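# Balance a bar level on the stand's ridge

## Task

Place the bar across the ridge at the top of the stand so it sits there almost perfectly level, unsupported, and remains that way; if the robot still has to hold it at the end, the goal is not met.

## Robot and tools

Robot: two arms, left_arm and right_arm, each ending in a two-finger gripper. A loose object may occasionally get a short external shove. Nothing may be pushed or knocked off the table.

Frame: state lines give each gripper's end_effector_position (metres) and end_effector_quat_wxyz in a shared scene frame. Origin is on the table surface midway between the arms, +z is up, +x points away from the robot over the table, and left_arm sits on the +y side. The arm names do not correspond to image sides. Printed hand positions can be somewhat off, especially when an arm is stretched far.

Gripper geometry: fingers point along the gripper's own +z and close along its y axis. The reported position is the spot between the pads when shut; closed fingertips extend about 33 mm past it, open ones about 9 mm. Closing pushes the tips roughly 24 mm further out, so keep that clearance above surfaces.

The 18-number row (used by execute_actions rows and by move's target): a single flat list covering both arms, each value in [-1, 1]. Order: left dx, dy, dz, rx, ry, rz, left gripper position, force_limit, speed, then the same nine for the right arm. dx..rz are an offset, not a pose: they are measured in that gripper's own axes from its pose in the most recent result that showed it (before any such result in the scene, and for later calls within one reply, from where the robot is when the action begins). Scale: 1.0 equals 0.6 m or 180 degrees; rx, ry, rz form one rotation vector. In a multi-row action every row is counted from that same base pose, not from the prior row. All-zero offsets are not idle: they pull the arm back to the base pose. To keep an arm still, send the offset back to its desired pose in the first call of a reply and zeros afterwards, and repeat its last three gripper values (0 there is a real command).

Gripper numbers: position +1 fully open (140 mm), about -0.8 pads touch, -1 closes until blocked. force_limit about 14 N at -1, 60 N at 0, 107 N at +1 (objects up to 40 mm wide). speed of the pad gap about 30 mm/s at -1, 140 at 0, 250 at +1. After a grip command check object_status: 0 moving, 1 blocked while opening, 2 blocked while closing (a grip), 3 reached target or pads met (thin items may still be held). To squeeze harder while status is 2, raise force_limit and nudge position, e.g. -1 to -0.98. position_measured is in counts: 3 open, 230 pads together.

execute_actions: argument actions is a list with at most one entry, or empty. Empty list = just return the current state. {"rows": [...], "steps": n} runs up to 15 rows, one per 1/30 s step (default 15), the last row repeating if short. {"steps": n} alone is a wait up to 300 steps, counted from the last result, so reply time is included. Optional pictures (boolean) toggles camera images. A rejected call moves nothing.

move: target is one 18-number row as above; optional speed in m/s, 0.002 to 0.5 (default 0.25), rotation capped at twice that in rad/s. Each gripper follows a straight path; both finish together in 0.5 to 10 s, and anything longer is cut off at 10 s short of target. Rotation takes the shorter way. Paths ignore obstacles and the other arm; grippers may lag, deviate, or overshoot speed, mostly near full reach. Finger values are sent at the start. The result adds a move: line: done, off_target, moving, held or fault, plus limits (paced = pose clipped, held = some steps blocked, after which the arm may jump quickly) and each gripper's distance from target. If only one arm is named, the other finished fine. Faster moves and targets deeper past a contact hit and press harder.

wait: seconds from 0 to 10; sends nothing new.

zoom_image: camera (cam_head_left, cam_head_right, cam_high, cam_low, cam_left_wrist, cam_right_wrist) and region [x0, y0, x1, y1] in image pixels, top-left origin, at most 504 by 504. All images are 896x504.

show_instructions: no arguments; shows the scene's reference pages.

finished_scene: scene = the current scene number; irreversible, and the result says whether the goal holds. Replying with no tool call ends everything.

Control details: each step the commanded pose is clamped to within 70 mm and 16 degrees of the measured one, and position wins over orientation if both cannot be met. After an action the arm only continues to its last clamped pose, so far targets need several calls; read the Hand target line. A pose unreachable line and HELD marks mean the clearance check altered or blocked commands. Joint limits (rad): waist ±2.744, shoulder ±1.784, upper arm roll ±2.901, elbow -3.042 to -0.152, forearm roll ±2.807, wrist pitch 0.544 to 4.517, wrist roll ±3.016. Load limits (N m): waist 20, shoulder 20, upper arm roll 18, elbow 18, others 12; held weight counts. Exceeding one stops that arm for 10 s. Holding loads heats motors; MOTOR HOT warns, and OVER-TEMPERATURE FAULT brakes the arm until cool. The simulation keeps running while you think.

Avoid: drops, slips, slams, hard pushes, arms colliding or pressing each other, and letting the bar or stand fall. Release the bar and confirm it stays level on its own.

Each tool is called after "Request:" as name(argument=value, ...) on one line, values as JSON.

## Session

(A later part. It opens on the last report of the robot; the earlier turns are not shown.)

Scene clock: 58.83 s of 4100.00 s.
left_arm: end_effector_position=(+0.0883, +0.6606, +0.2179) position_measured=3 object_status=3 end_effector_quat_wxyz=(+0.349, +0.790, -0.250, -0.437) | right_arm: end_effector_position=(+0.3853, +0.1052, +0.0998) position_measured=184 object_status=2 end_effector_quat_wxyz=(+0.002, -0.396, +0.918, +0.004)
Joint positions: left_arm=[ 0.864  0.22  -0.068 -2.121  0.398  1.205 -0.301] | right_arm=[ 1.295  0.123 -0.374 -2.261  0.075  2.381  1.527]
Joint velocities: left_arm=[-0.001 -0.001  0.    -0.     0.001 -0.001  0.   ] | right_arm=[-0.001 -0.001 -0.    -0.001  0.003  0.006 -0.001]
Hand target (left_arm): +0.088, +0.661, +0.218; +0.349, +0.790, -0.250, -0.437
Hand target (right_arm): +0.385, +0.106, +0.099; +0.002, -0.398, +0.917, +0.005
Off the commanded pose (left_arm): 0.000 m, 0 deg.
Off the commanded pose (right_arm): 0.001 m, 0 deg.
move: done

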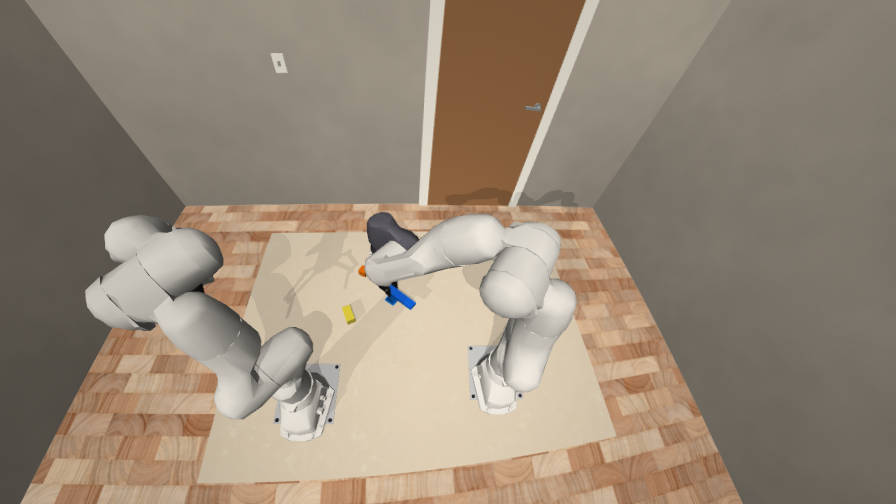

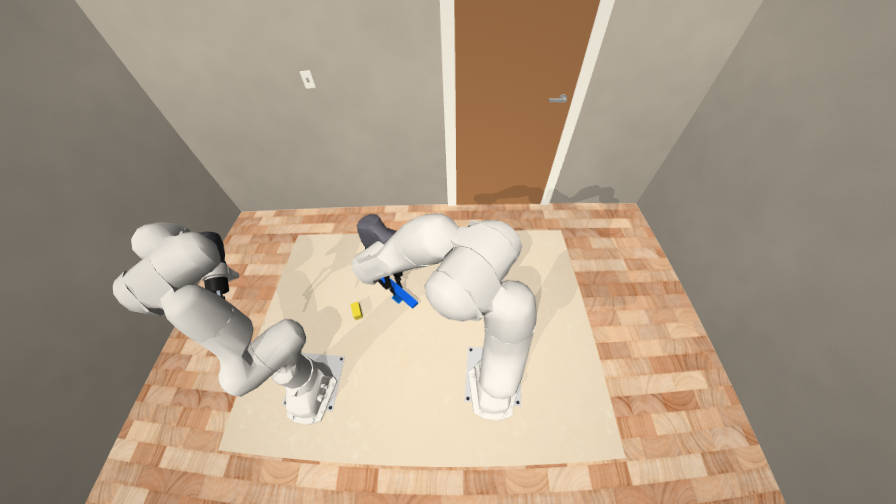

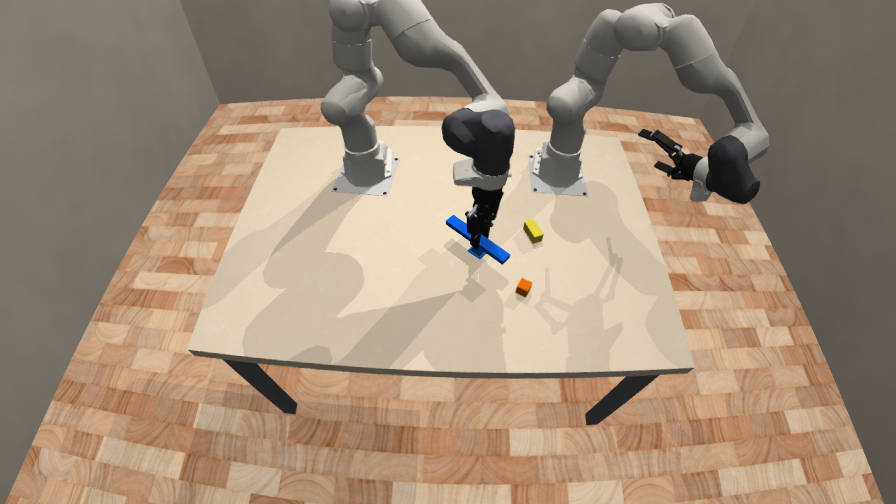

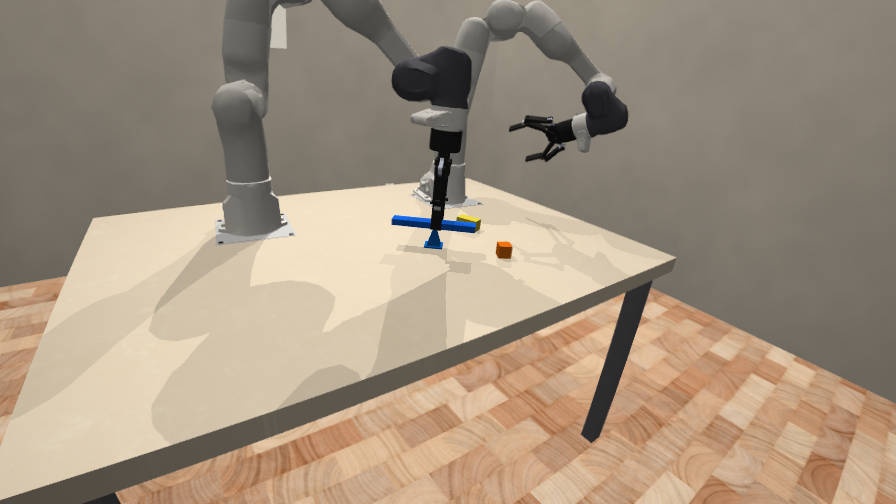

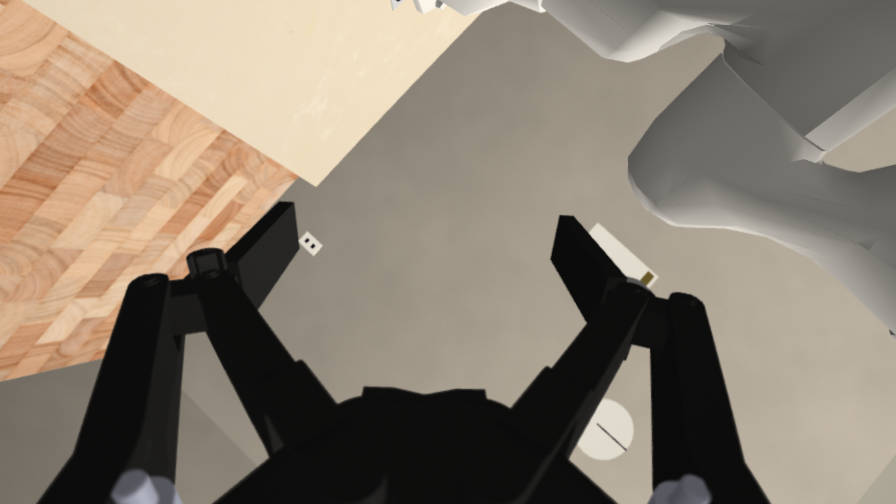

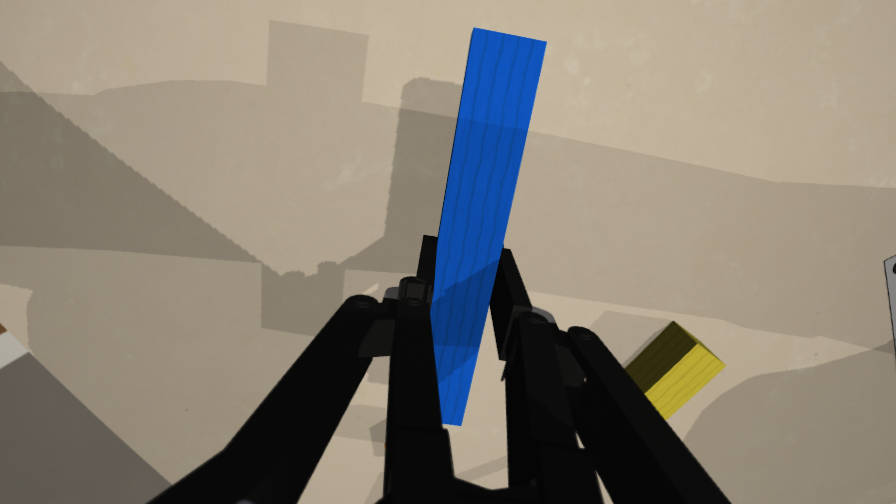

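Request:
move(target=[0,0,0,0,0,0,1,0,0, -0.005,0,0.012,0,0,0,-1,-0.3,-0.5], speed=0.008)

Request:
zoom_image(camera="cam_low", region=[370,190,500,260])

Scene clock: 63.23 s of 4100.00 s.
left_arm: end_effector_position=(+0.0883, +0.6606, +0.2179) position_measured=3 object_status=3 end_effector_quat_wxyz=(+0.349, +0.790, -0.250, -0.437) | right_arm: end_effector_position=(+0.3885, +0.1091, +0.0981) position_measured=184 object_status=2 end_effector_quat_wxyz=(+0.005, -0.395, +0.919, +0.006)
Joint positions: left_arm=[ 0.864  0.22  -0.068 -2.121  0.398  1.205 -0.301] | right_arm=[ 1.295  0.135 -0.374 -2.252  0.083  2.39   1.524]
Joint velocities: left_arm=[-0.     0.     0.001 -0.     0.001 -0.    -0.001] | right_arm=[-0.002  0.001 -0.     0.001  0.004  0.004 -0.004]
Hand target (left_arm): +0.088, +0.661, +0.218; +0.349, +0.790, -0.250, -0.437
Hand target (right_arm): +0.387, +0.107, +0.093; +0.002, -0.396, +0.918, +0.004
Off the commanded pose (left_arm): 0.000 m, 0 deg.
Off the commanded pose (right_arm): 0.006 m, 0 deg.
After step 90, 0.23 s passed at rest.
move: off_target (right_arm)

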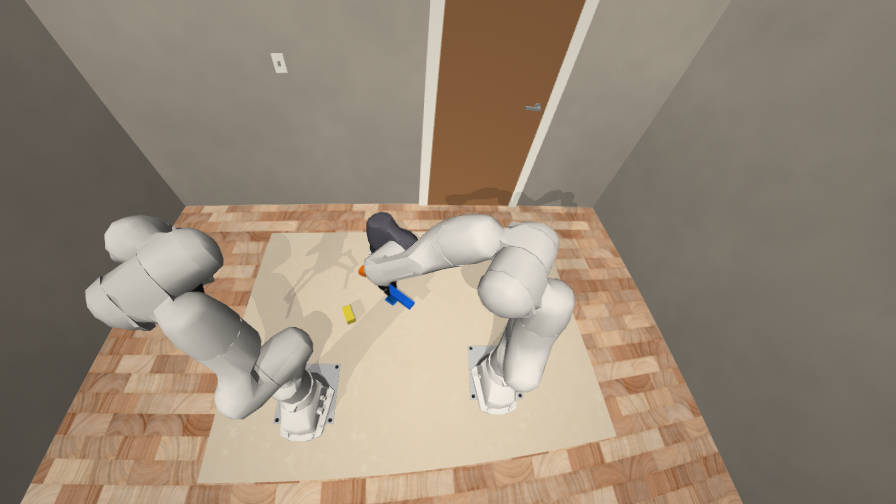

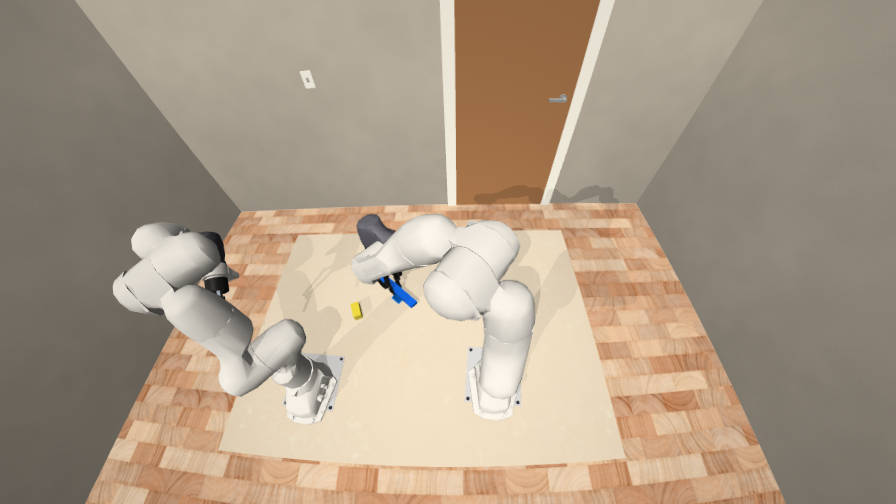

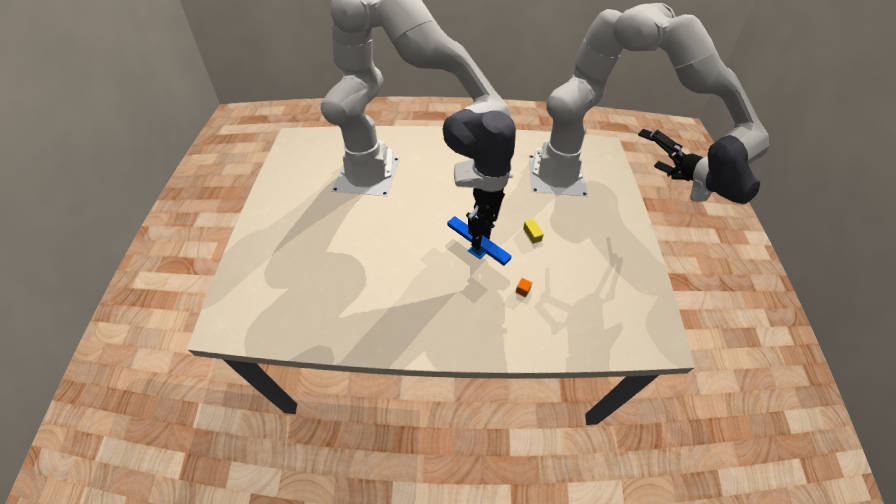

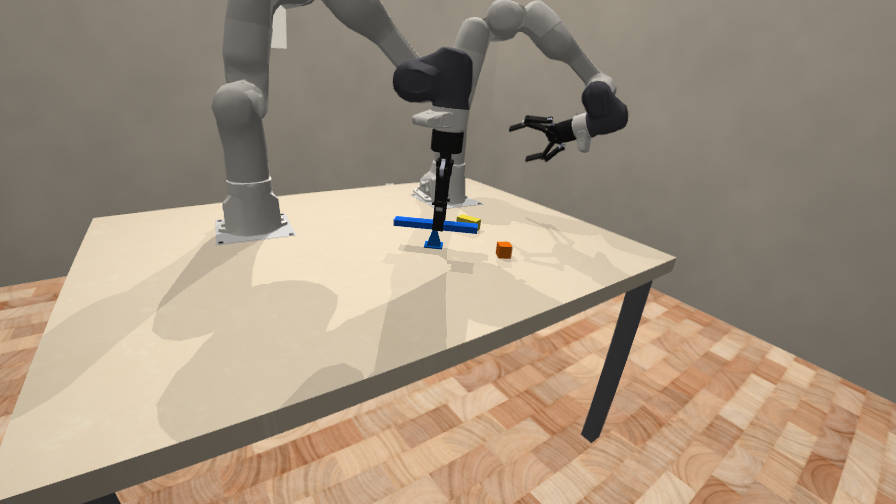

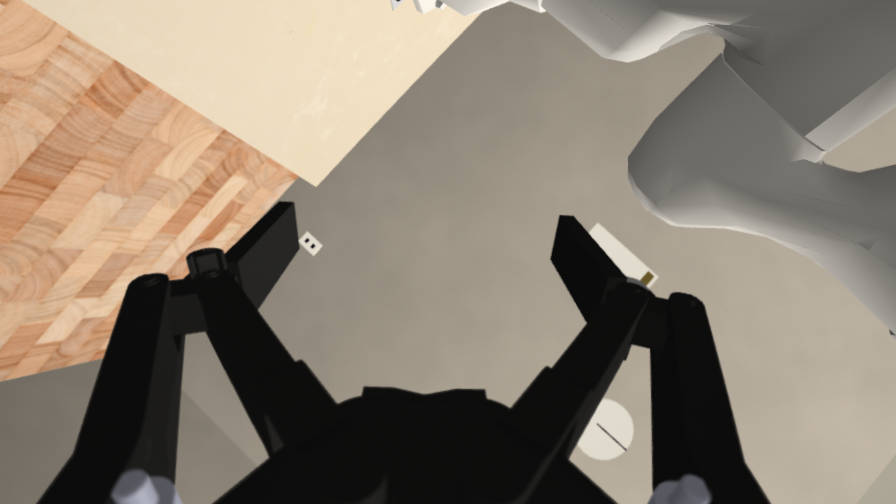

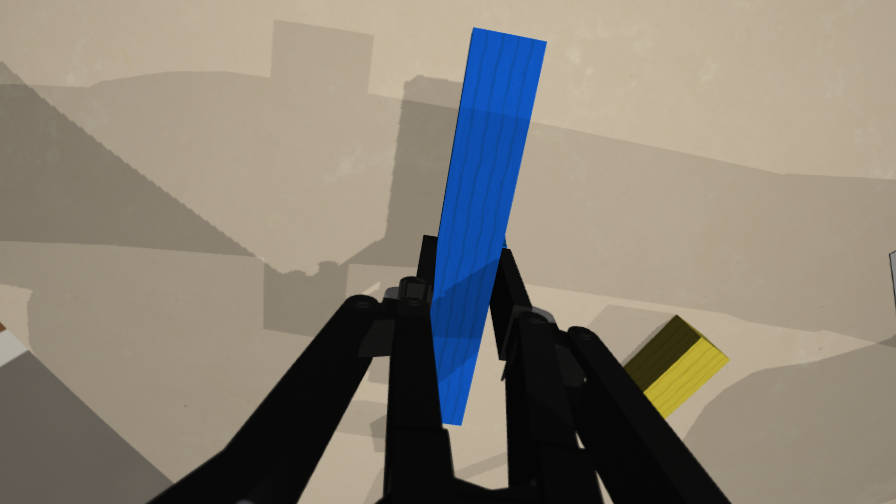

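Region (370, 190, 500, 260) of cam_low's 896x504 image, scaled by 3.877, with more detail than that image has; it fills the top 271 rows of this view, and the rest is white.

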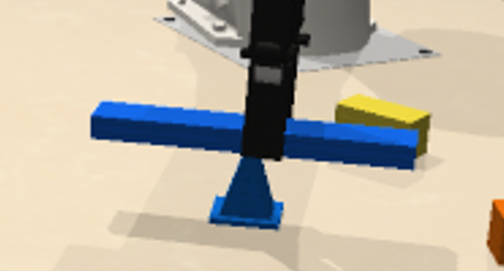

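Request:
execute_actions(actions=[{"rows":[[0,0,0,0,0,0,1,0,0,0,0,0,0,0,0,-1,-0.3,-0.5],[0,0,0,0,0,0,1,0,0,0,0,0,0,0,0,-1,-0.3,-0.5],[0,0,0,0,0,0,1,0,0,0,0,0,0,0,0,-1,-0.3,-0.5],[0,0,0,0,0,0,1,0,0,0,0,0,0,0,0,-1,-0.3,-0.5],[0,0,0,0,0,0,1,0,0,0,0,0,0,0,0,-0.4,-0.3,-0.5],[0,0,0,0,0,0,1,0,0,0,0,0,0,0,0,-0.4,-0.3,-0.5],[0,0,0,0,0,0,1,0,0,0,0,0,0,0,0,-0.4,-0.3,-0.5],[0,0,0,0,0,0,1,0,0,0,0,0,0,0,0,-0.4,-0.3,-0.5],[0,0,0,0,0,0,1,0,0,0,0,0,0,0,0,-0.4,-0.3,-0.5],[0,0,0,0,0,0,1,0,0,0,0,0,0,0,0,-0.4,-0.3,-0.5],[0,0,0,0,0,0,1,0,0,0,0,0,0,0,0,-0.4,-0.3,-0.5],[0,0,0,0,0,0,1,0,0,0,0,0,0,0,0,-1,-0.3,-0.5]],"steps":15}], pictures=false)

Request:
wait(seconds=0.5)

Request:
zoom_image(camera="cam_low", region=[370,190,500,260])

Scene clock: 69.53 s of 4100.00 s.
left_arm: end_effector_position=(+0.0883, +0.6606, +0.2179) position_measured=3 object_status=3 end_effector_quat_wxyz=(+0.349, +0.790, -0.250, -0.437) | right_arm: end_effector_position=(+0.3887, +0.1094, +0.0984) position_measured=184 object_status=0 end_effector_quat_wxyz=(+0.005, -0.396, +0.918, +0.006)
Joint positions: left_arm=[ 0.864  0.22  -0.068 -2.121  0.398  1.205 -0.301] | right_arm=[ 1.295  0.135 -0.374 -2.252  0.084  2.391  1.523]
Joint velocities: left_arm=[ 0.    -0.001 -0.001  0.001 -0.002 -0.     0.001] | right_arm=[-0.    -0.     0.001  0.001  0.001 -0.001 -0.001]
Hand target (left_arm): +0.088, +0.661, +0.218; +0.349, +0.790, -0.250, -0.437
Hand target (right_arm): +0.389, +0.109, +0.098; +0.005, -0.395, +0.919, +0.006
Off the commanded pose (left_arm): 0.000 m, 0 deg.
Off the commanded pose (right_arm): 0.000 m, 0 deg.
Steps of this call (steps 1 to 90: nothing new was sent; then 2.80 s passed at rest; steps 91 to 105: all 15 steps of this action). Readings (end_effector_position | what the end effector reports):
91: left_arm (+0.0883, +0.6606, +0.2179) | right_arm (+0.3886, +0.1093, +0.0983) | left_arm position_measured=3 object_status=3 | right_arm position_measured=184 object_status=2
92: left_arm (+0.0883, +0.6606, +0.2179) | right_arm (+0.3886, +0.1093, +0.0983) | left_arm position_measured=3 object_status=3 | right_arm position_measured=184 object_status=2
94: left_arm (+0.0883, +0.6606, +0.2179) | right_arm (+0.3886, +0.1093, +0.0983) | left_arm position_measured=3 object_status=3 | right_arm position_measured=184 object_status=2
98: left_arm (+0.0883, +0.6606, +0.2179) | right_arm (+0.3886, +0.1093, +0.0983) | left_arm position_measured=3 object_status=3 | right_arm position_measured=179 object_status=0
105: the state above

Scene clock: 70.03 s of 4100.00 s.
left_arm: end_effector_position=(+0.0883, +0.6606, +0.2179) position_measured=3 object_status=3 end_effector_quat_wxyz=(+0.349, +0.790, -0.250, -0.437) | right_arm: end_effector_position=(+0.3887, +0.1094, +0.0984) position_measured=184 object_status=2 end_effector_quat_wxyz=(+0.005, -0.396, +0.918, +0.006)
Joint positions: left_arm=[ 0.864  0.22  -0.068 -2.121  0.398  1.205 -0.301] | right_arm=[ 1.295  0.135 -0.374 -2.252  0.084  2.391  1.523]
Joint velocities: left_arm=[ 0.     0.     0.     0.001 -0.001 -0.    -0.001] | right_arm=[-0.    -0.001  0.    -0.    -0.001 -0.     0.   ]
Hand target (left_arm): +0.088, +0.661, +0.218; +0.349, +0.790, -0.250, -0.437
Hand target (right_arm): +0.389, +0.109, +0.098; +0.005, -0.395, +0.919, +0.006
Off the commanded pose (left_arm): 0.000 m, 0 deg.
Off the commanded pose (right_arm): 0.000 m, 0 deg.
Steps of this call (steps 1 to 15: nothing new was sent). Readings (end_effector_position | what the end effector reports):
1: left_arm (+0.0883, +0.6606, +0.2179) | right_arm (+0.3887, +0.1094, +0.0984) | left_arm position_measured=3 object_status=3 | right_arm position_measured=184 object_status=0
2: left_arm (+0.0883, +0.6606, +0.2179) | right_arm (+0.3887, +0.1094, +0.0984) | left_arm position_measured=3 object_status=3 | right_arm position_measured=184 object_status=0
4: left_arm (+0.0883, +0.6606, +0.2179) | right_arm (+0.3887, +0.1094, +0.0984) | left_arm position_measured=3 object_status=3 | right_arm position_measured=184 object_status=0
8: left_arm (+0.0883, +0.6606, +0.2179) | right_arm (+0.3887, +0.1094, +0.0984) | left_arm position_measured=3 object_status=3 | right_arm position_measured=184 object_status=0
15: the state above

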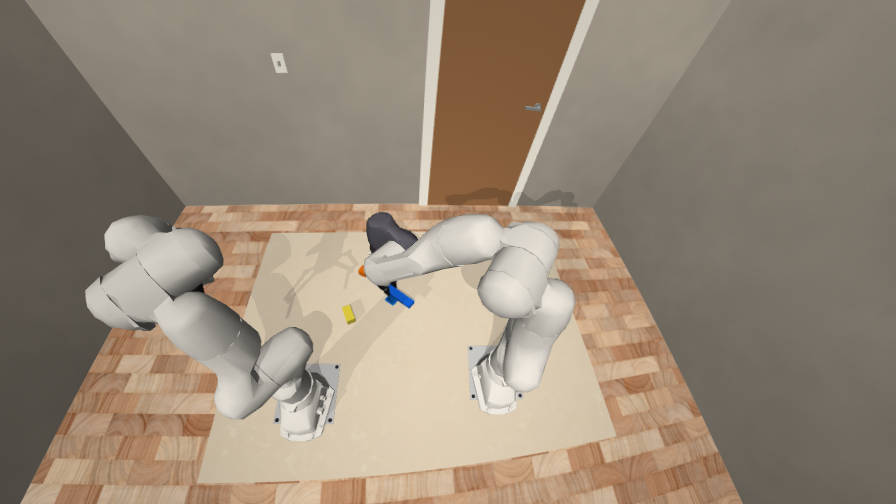

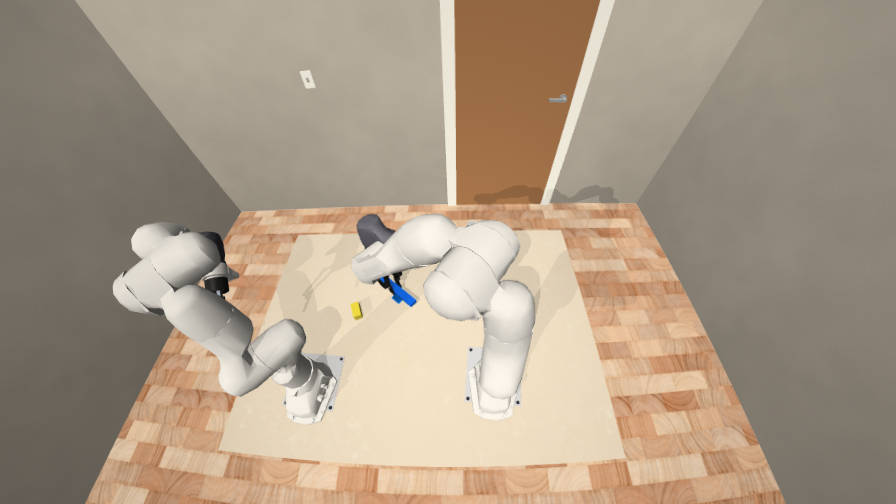

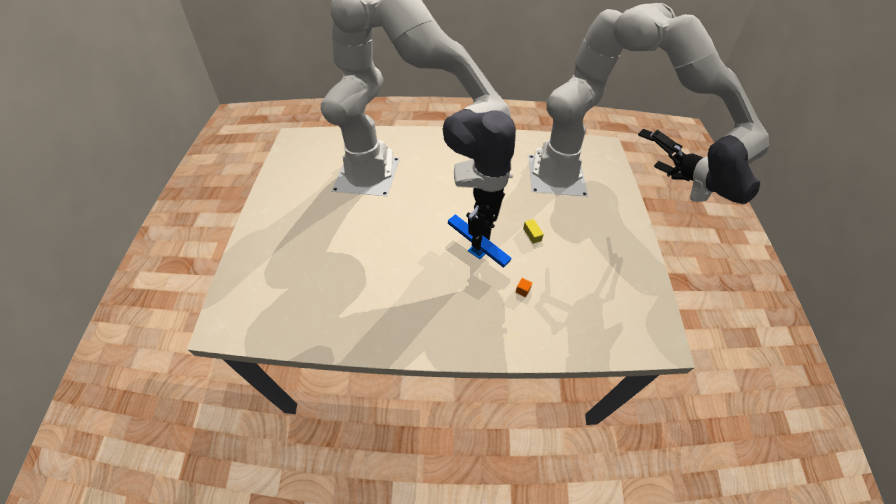

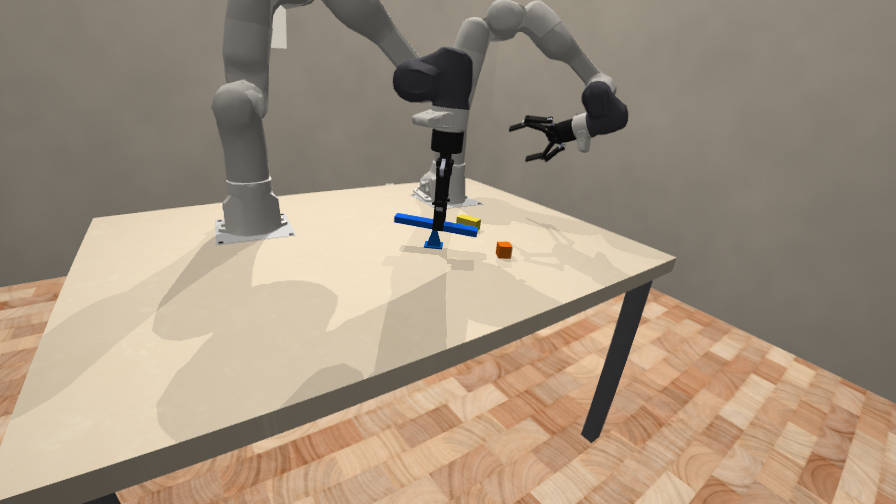

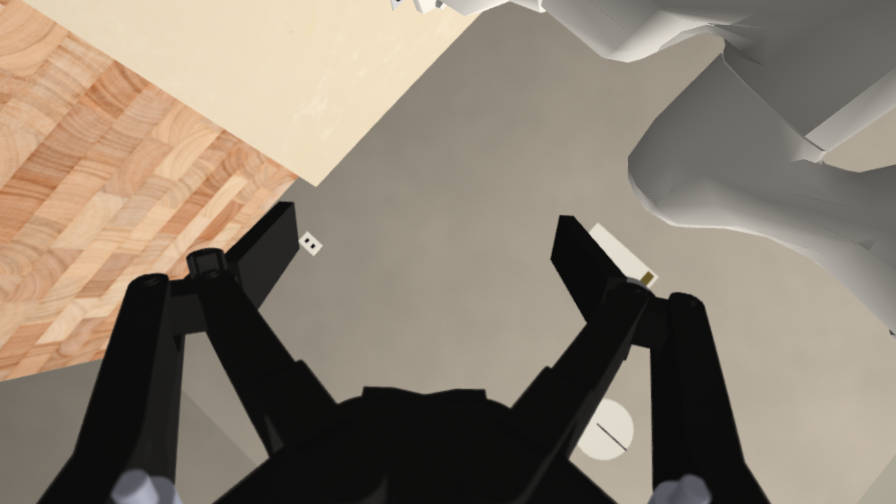

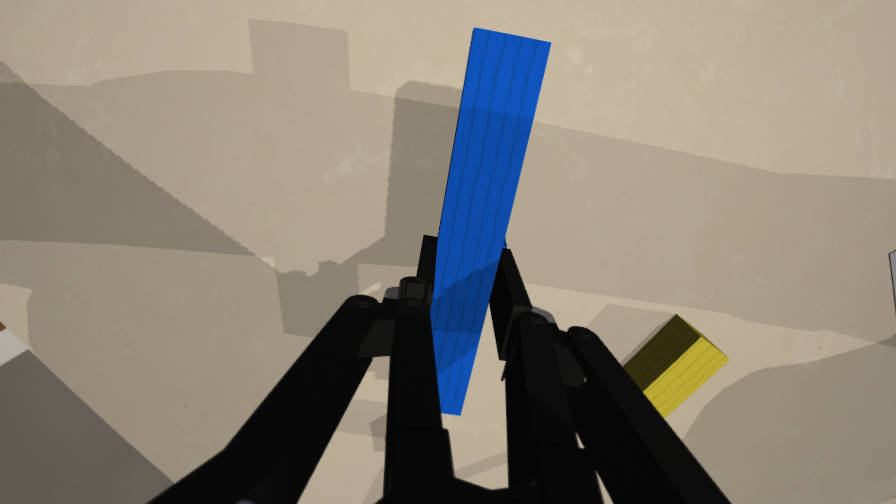

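Region (370, 190, 500, 260) of cam_low's 896x504 image, scaled by 3.877, with more detail than that image has; it fills the top 271 rows of this view, and the rest is white.

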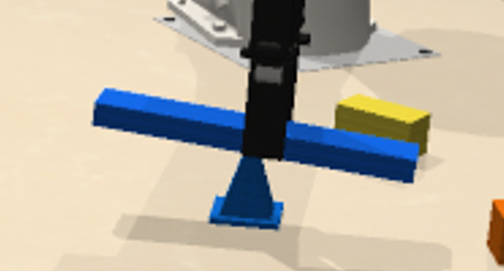

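Request:
move(target=[0,0,0,0,0,0,1,0,0, 0.012,0,-0.007,0,-0.03,0,-1,-0.3,-0.5], speed=0.03)

Request:
zoom_image(camera="cam_low", region=[370,190,500,260])

Scene clock: 75.53 s of 4100.00 s.
left_arm: end_effector_position=(+0.0883, +0.6606, +0.2179) position_measured=3 object_status=3 end_effector_quat_wxyz=(+0.349, +0.790, -0.250, -0.437) | right_arm: end_effector_position=(+0.3828, +0.1020, +0.1017) position_measured=184 object_status=2 end_effector_quat_wxyz=(+0.044, -0.396, +0.917, +0.024)
Joint positions: left_arm=[ 0.864  0.22  -0.068 -2.121  0.398  1.205 -0.301] | right_arm=[ 1.297  0.046 -0.374 -2.382  0.043  2.523  1.547]
Joint velocities: left_arm=[-0.001  0.001 -0.    -0.     0.001  0.001 -0.   ] | right_arm=[ 0.001 -0.003  0.    -0.007 -0.006  0.027  0.01 ]
Hand target (left_arm): +0.088, +0.661, +0.218; +0.349, +0.790, -0.250, -0.437
Hand target (right_arm): +0.384, +0.104, +0.103; +0.048, -0.394, +0.917, +0.025
Off the commanded pose (left_arm): 0.000 m, 0 deg.
Off the commanded pose (right_arm): 0.002 m, 1 deg.
After step 90, 0.70 s passed at rest.
move: done

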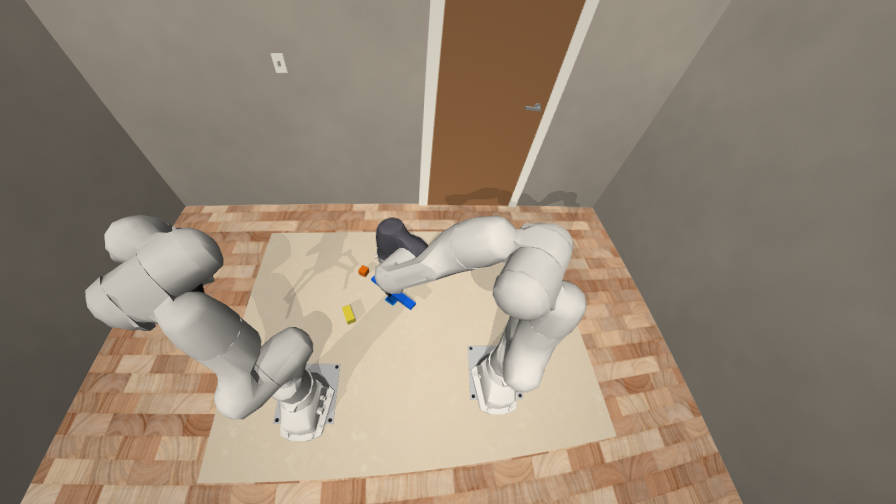

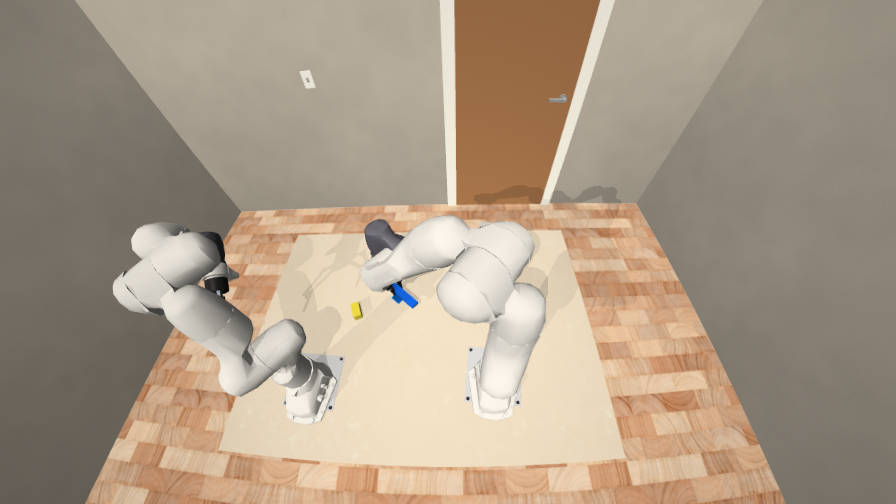

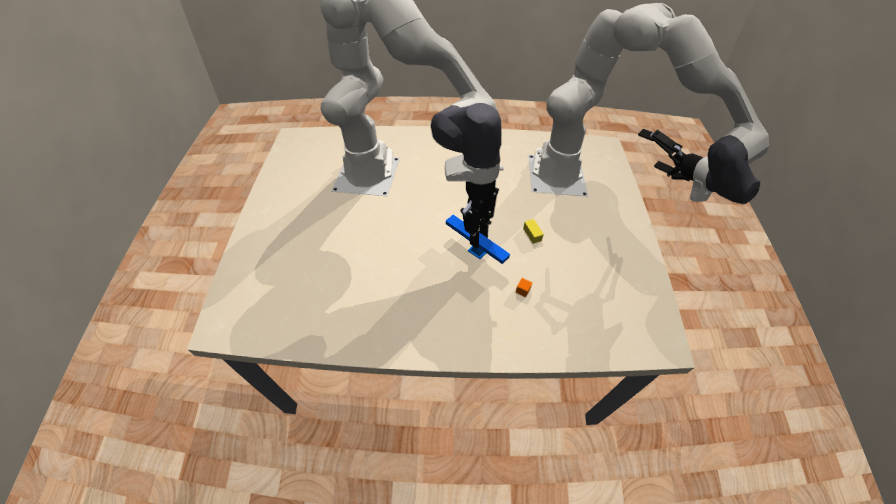

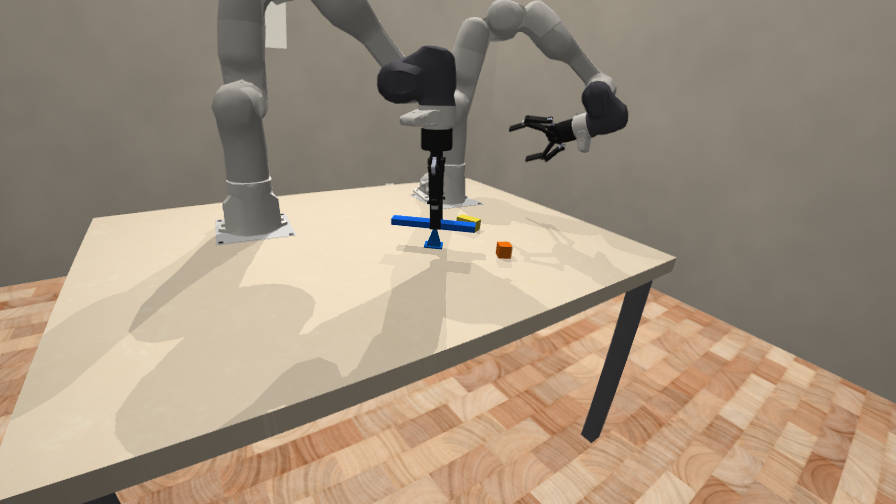

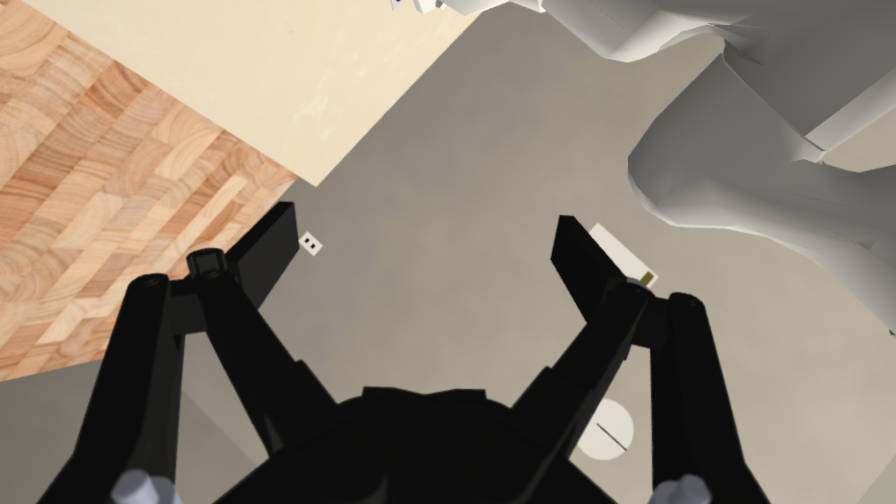

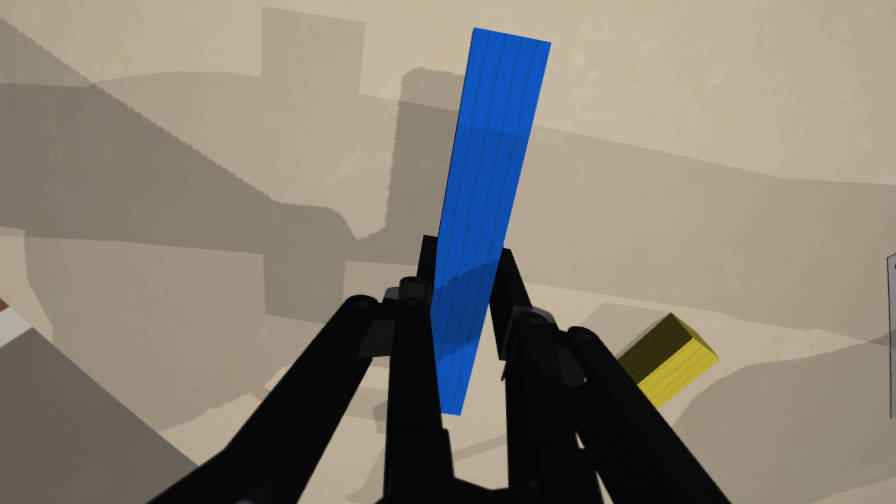

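Region (370, 190, 500, 260) of cam_low's 896x504 image, scaled by 3.877, with more detail than that image has; it fills the top 271 rows of this view, and the rest is white.

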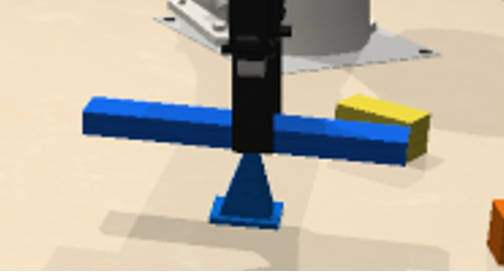

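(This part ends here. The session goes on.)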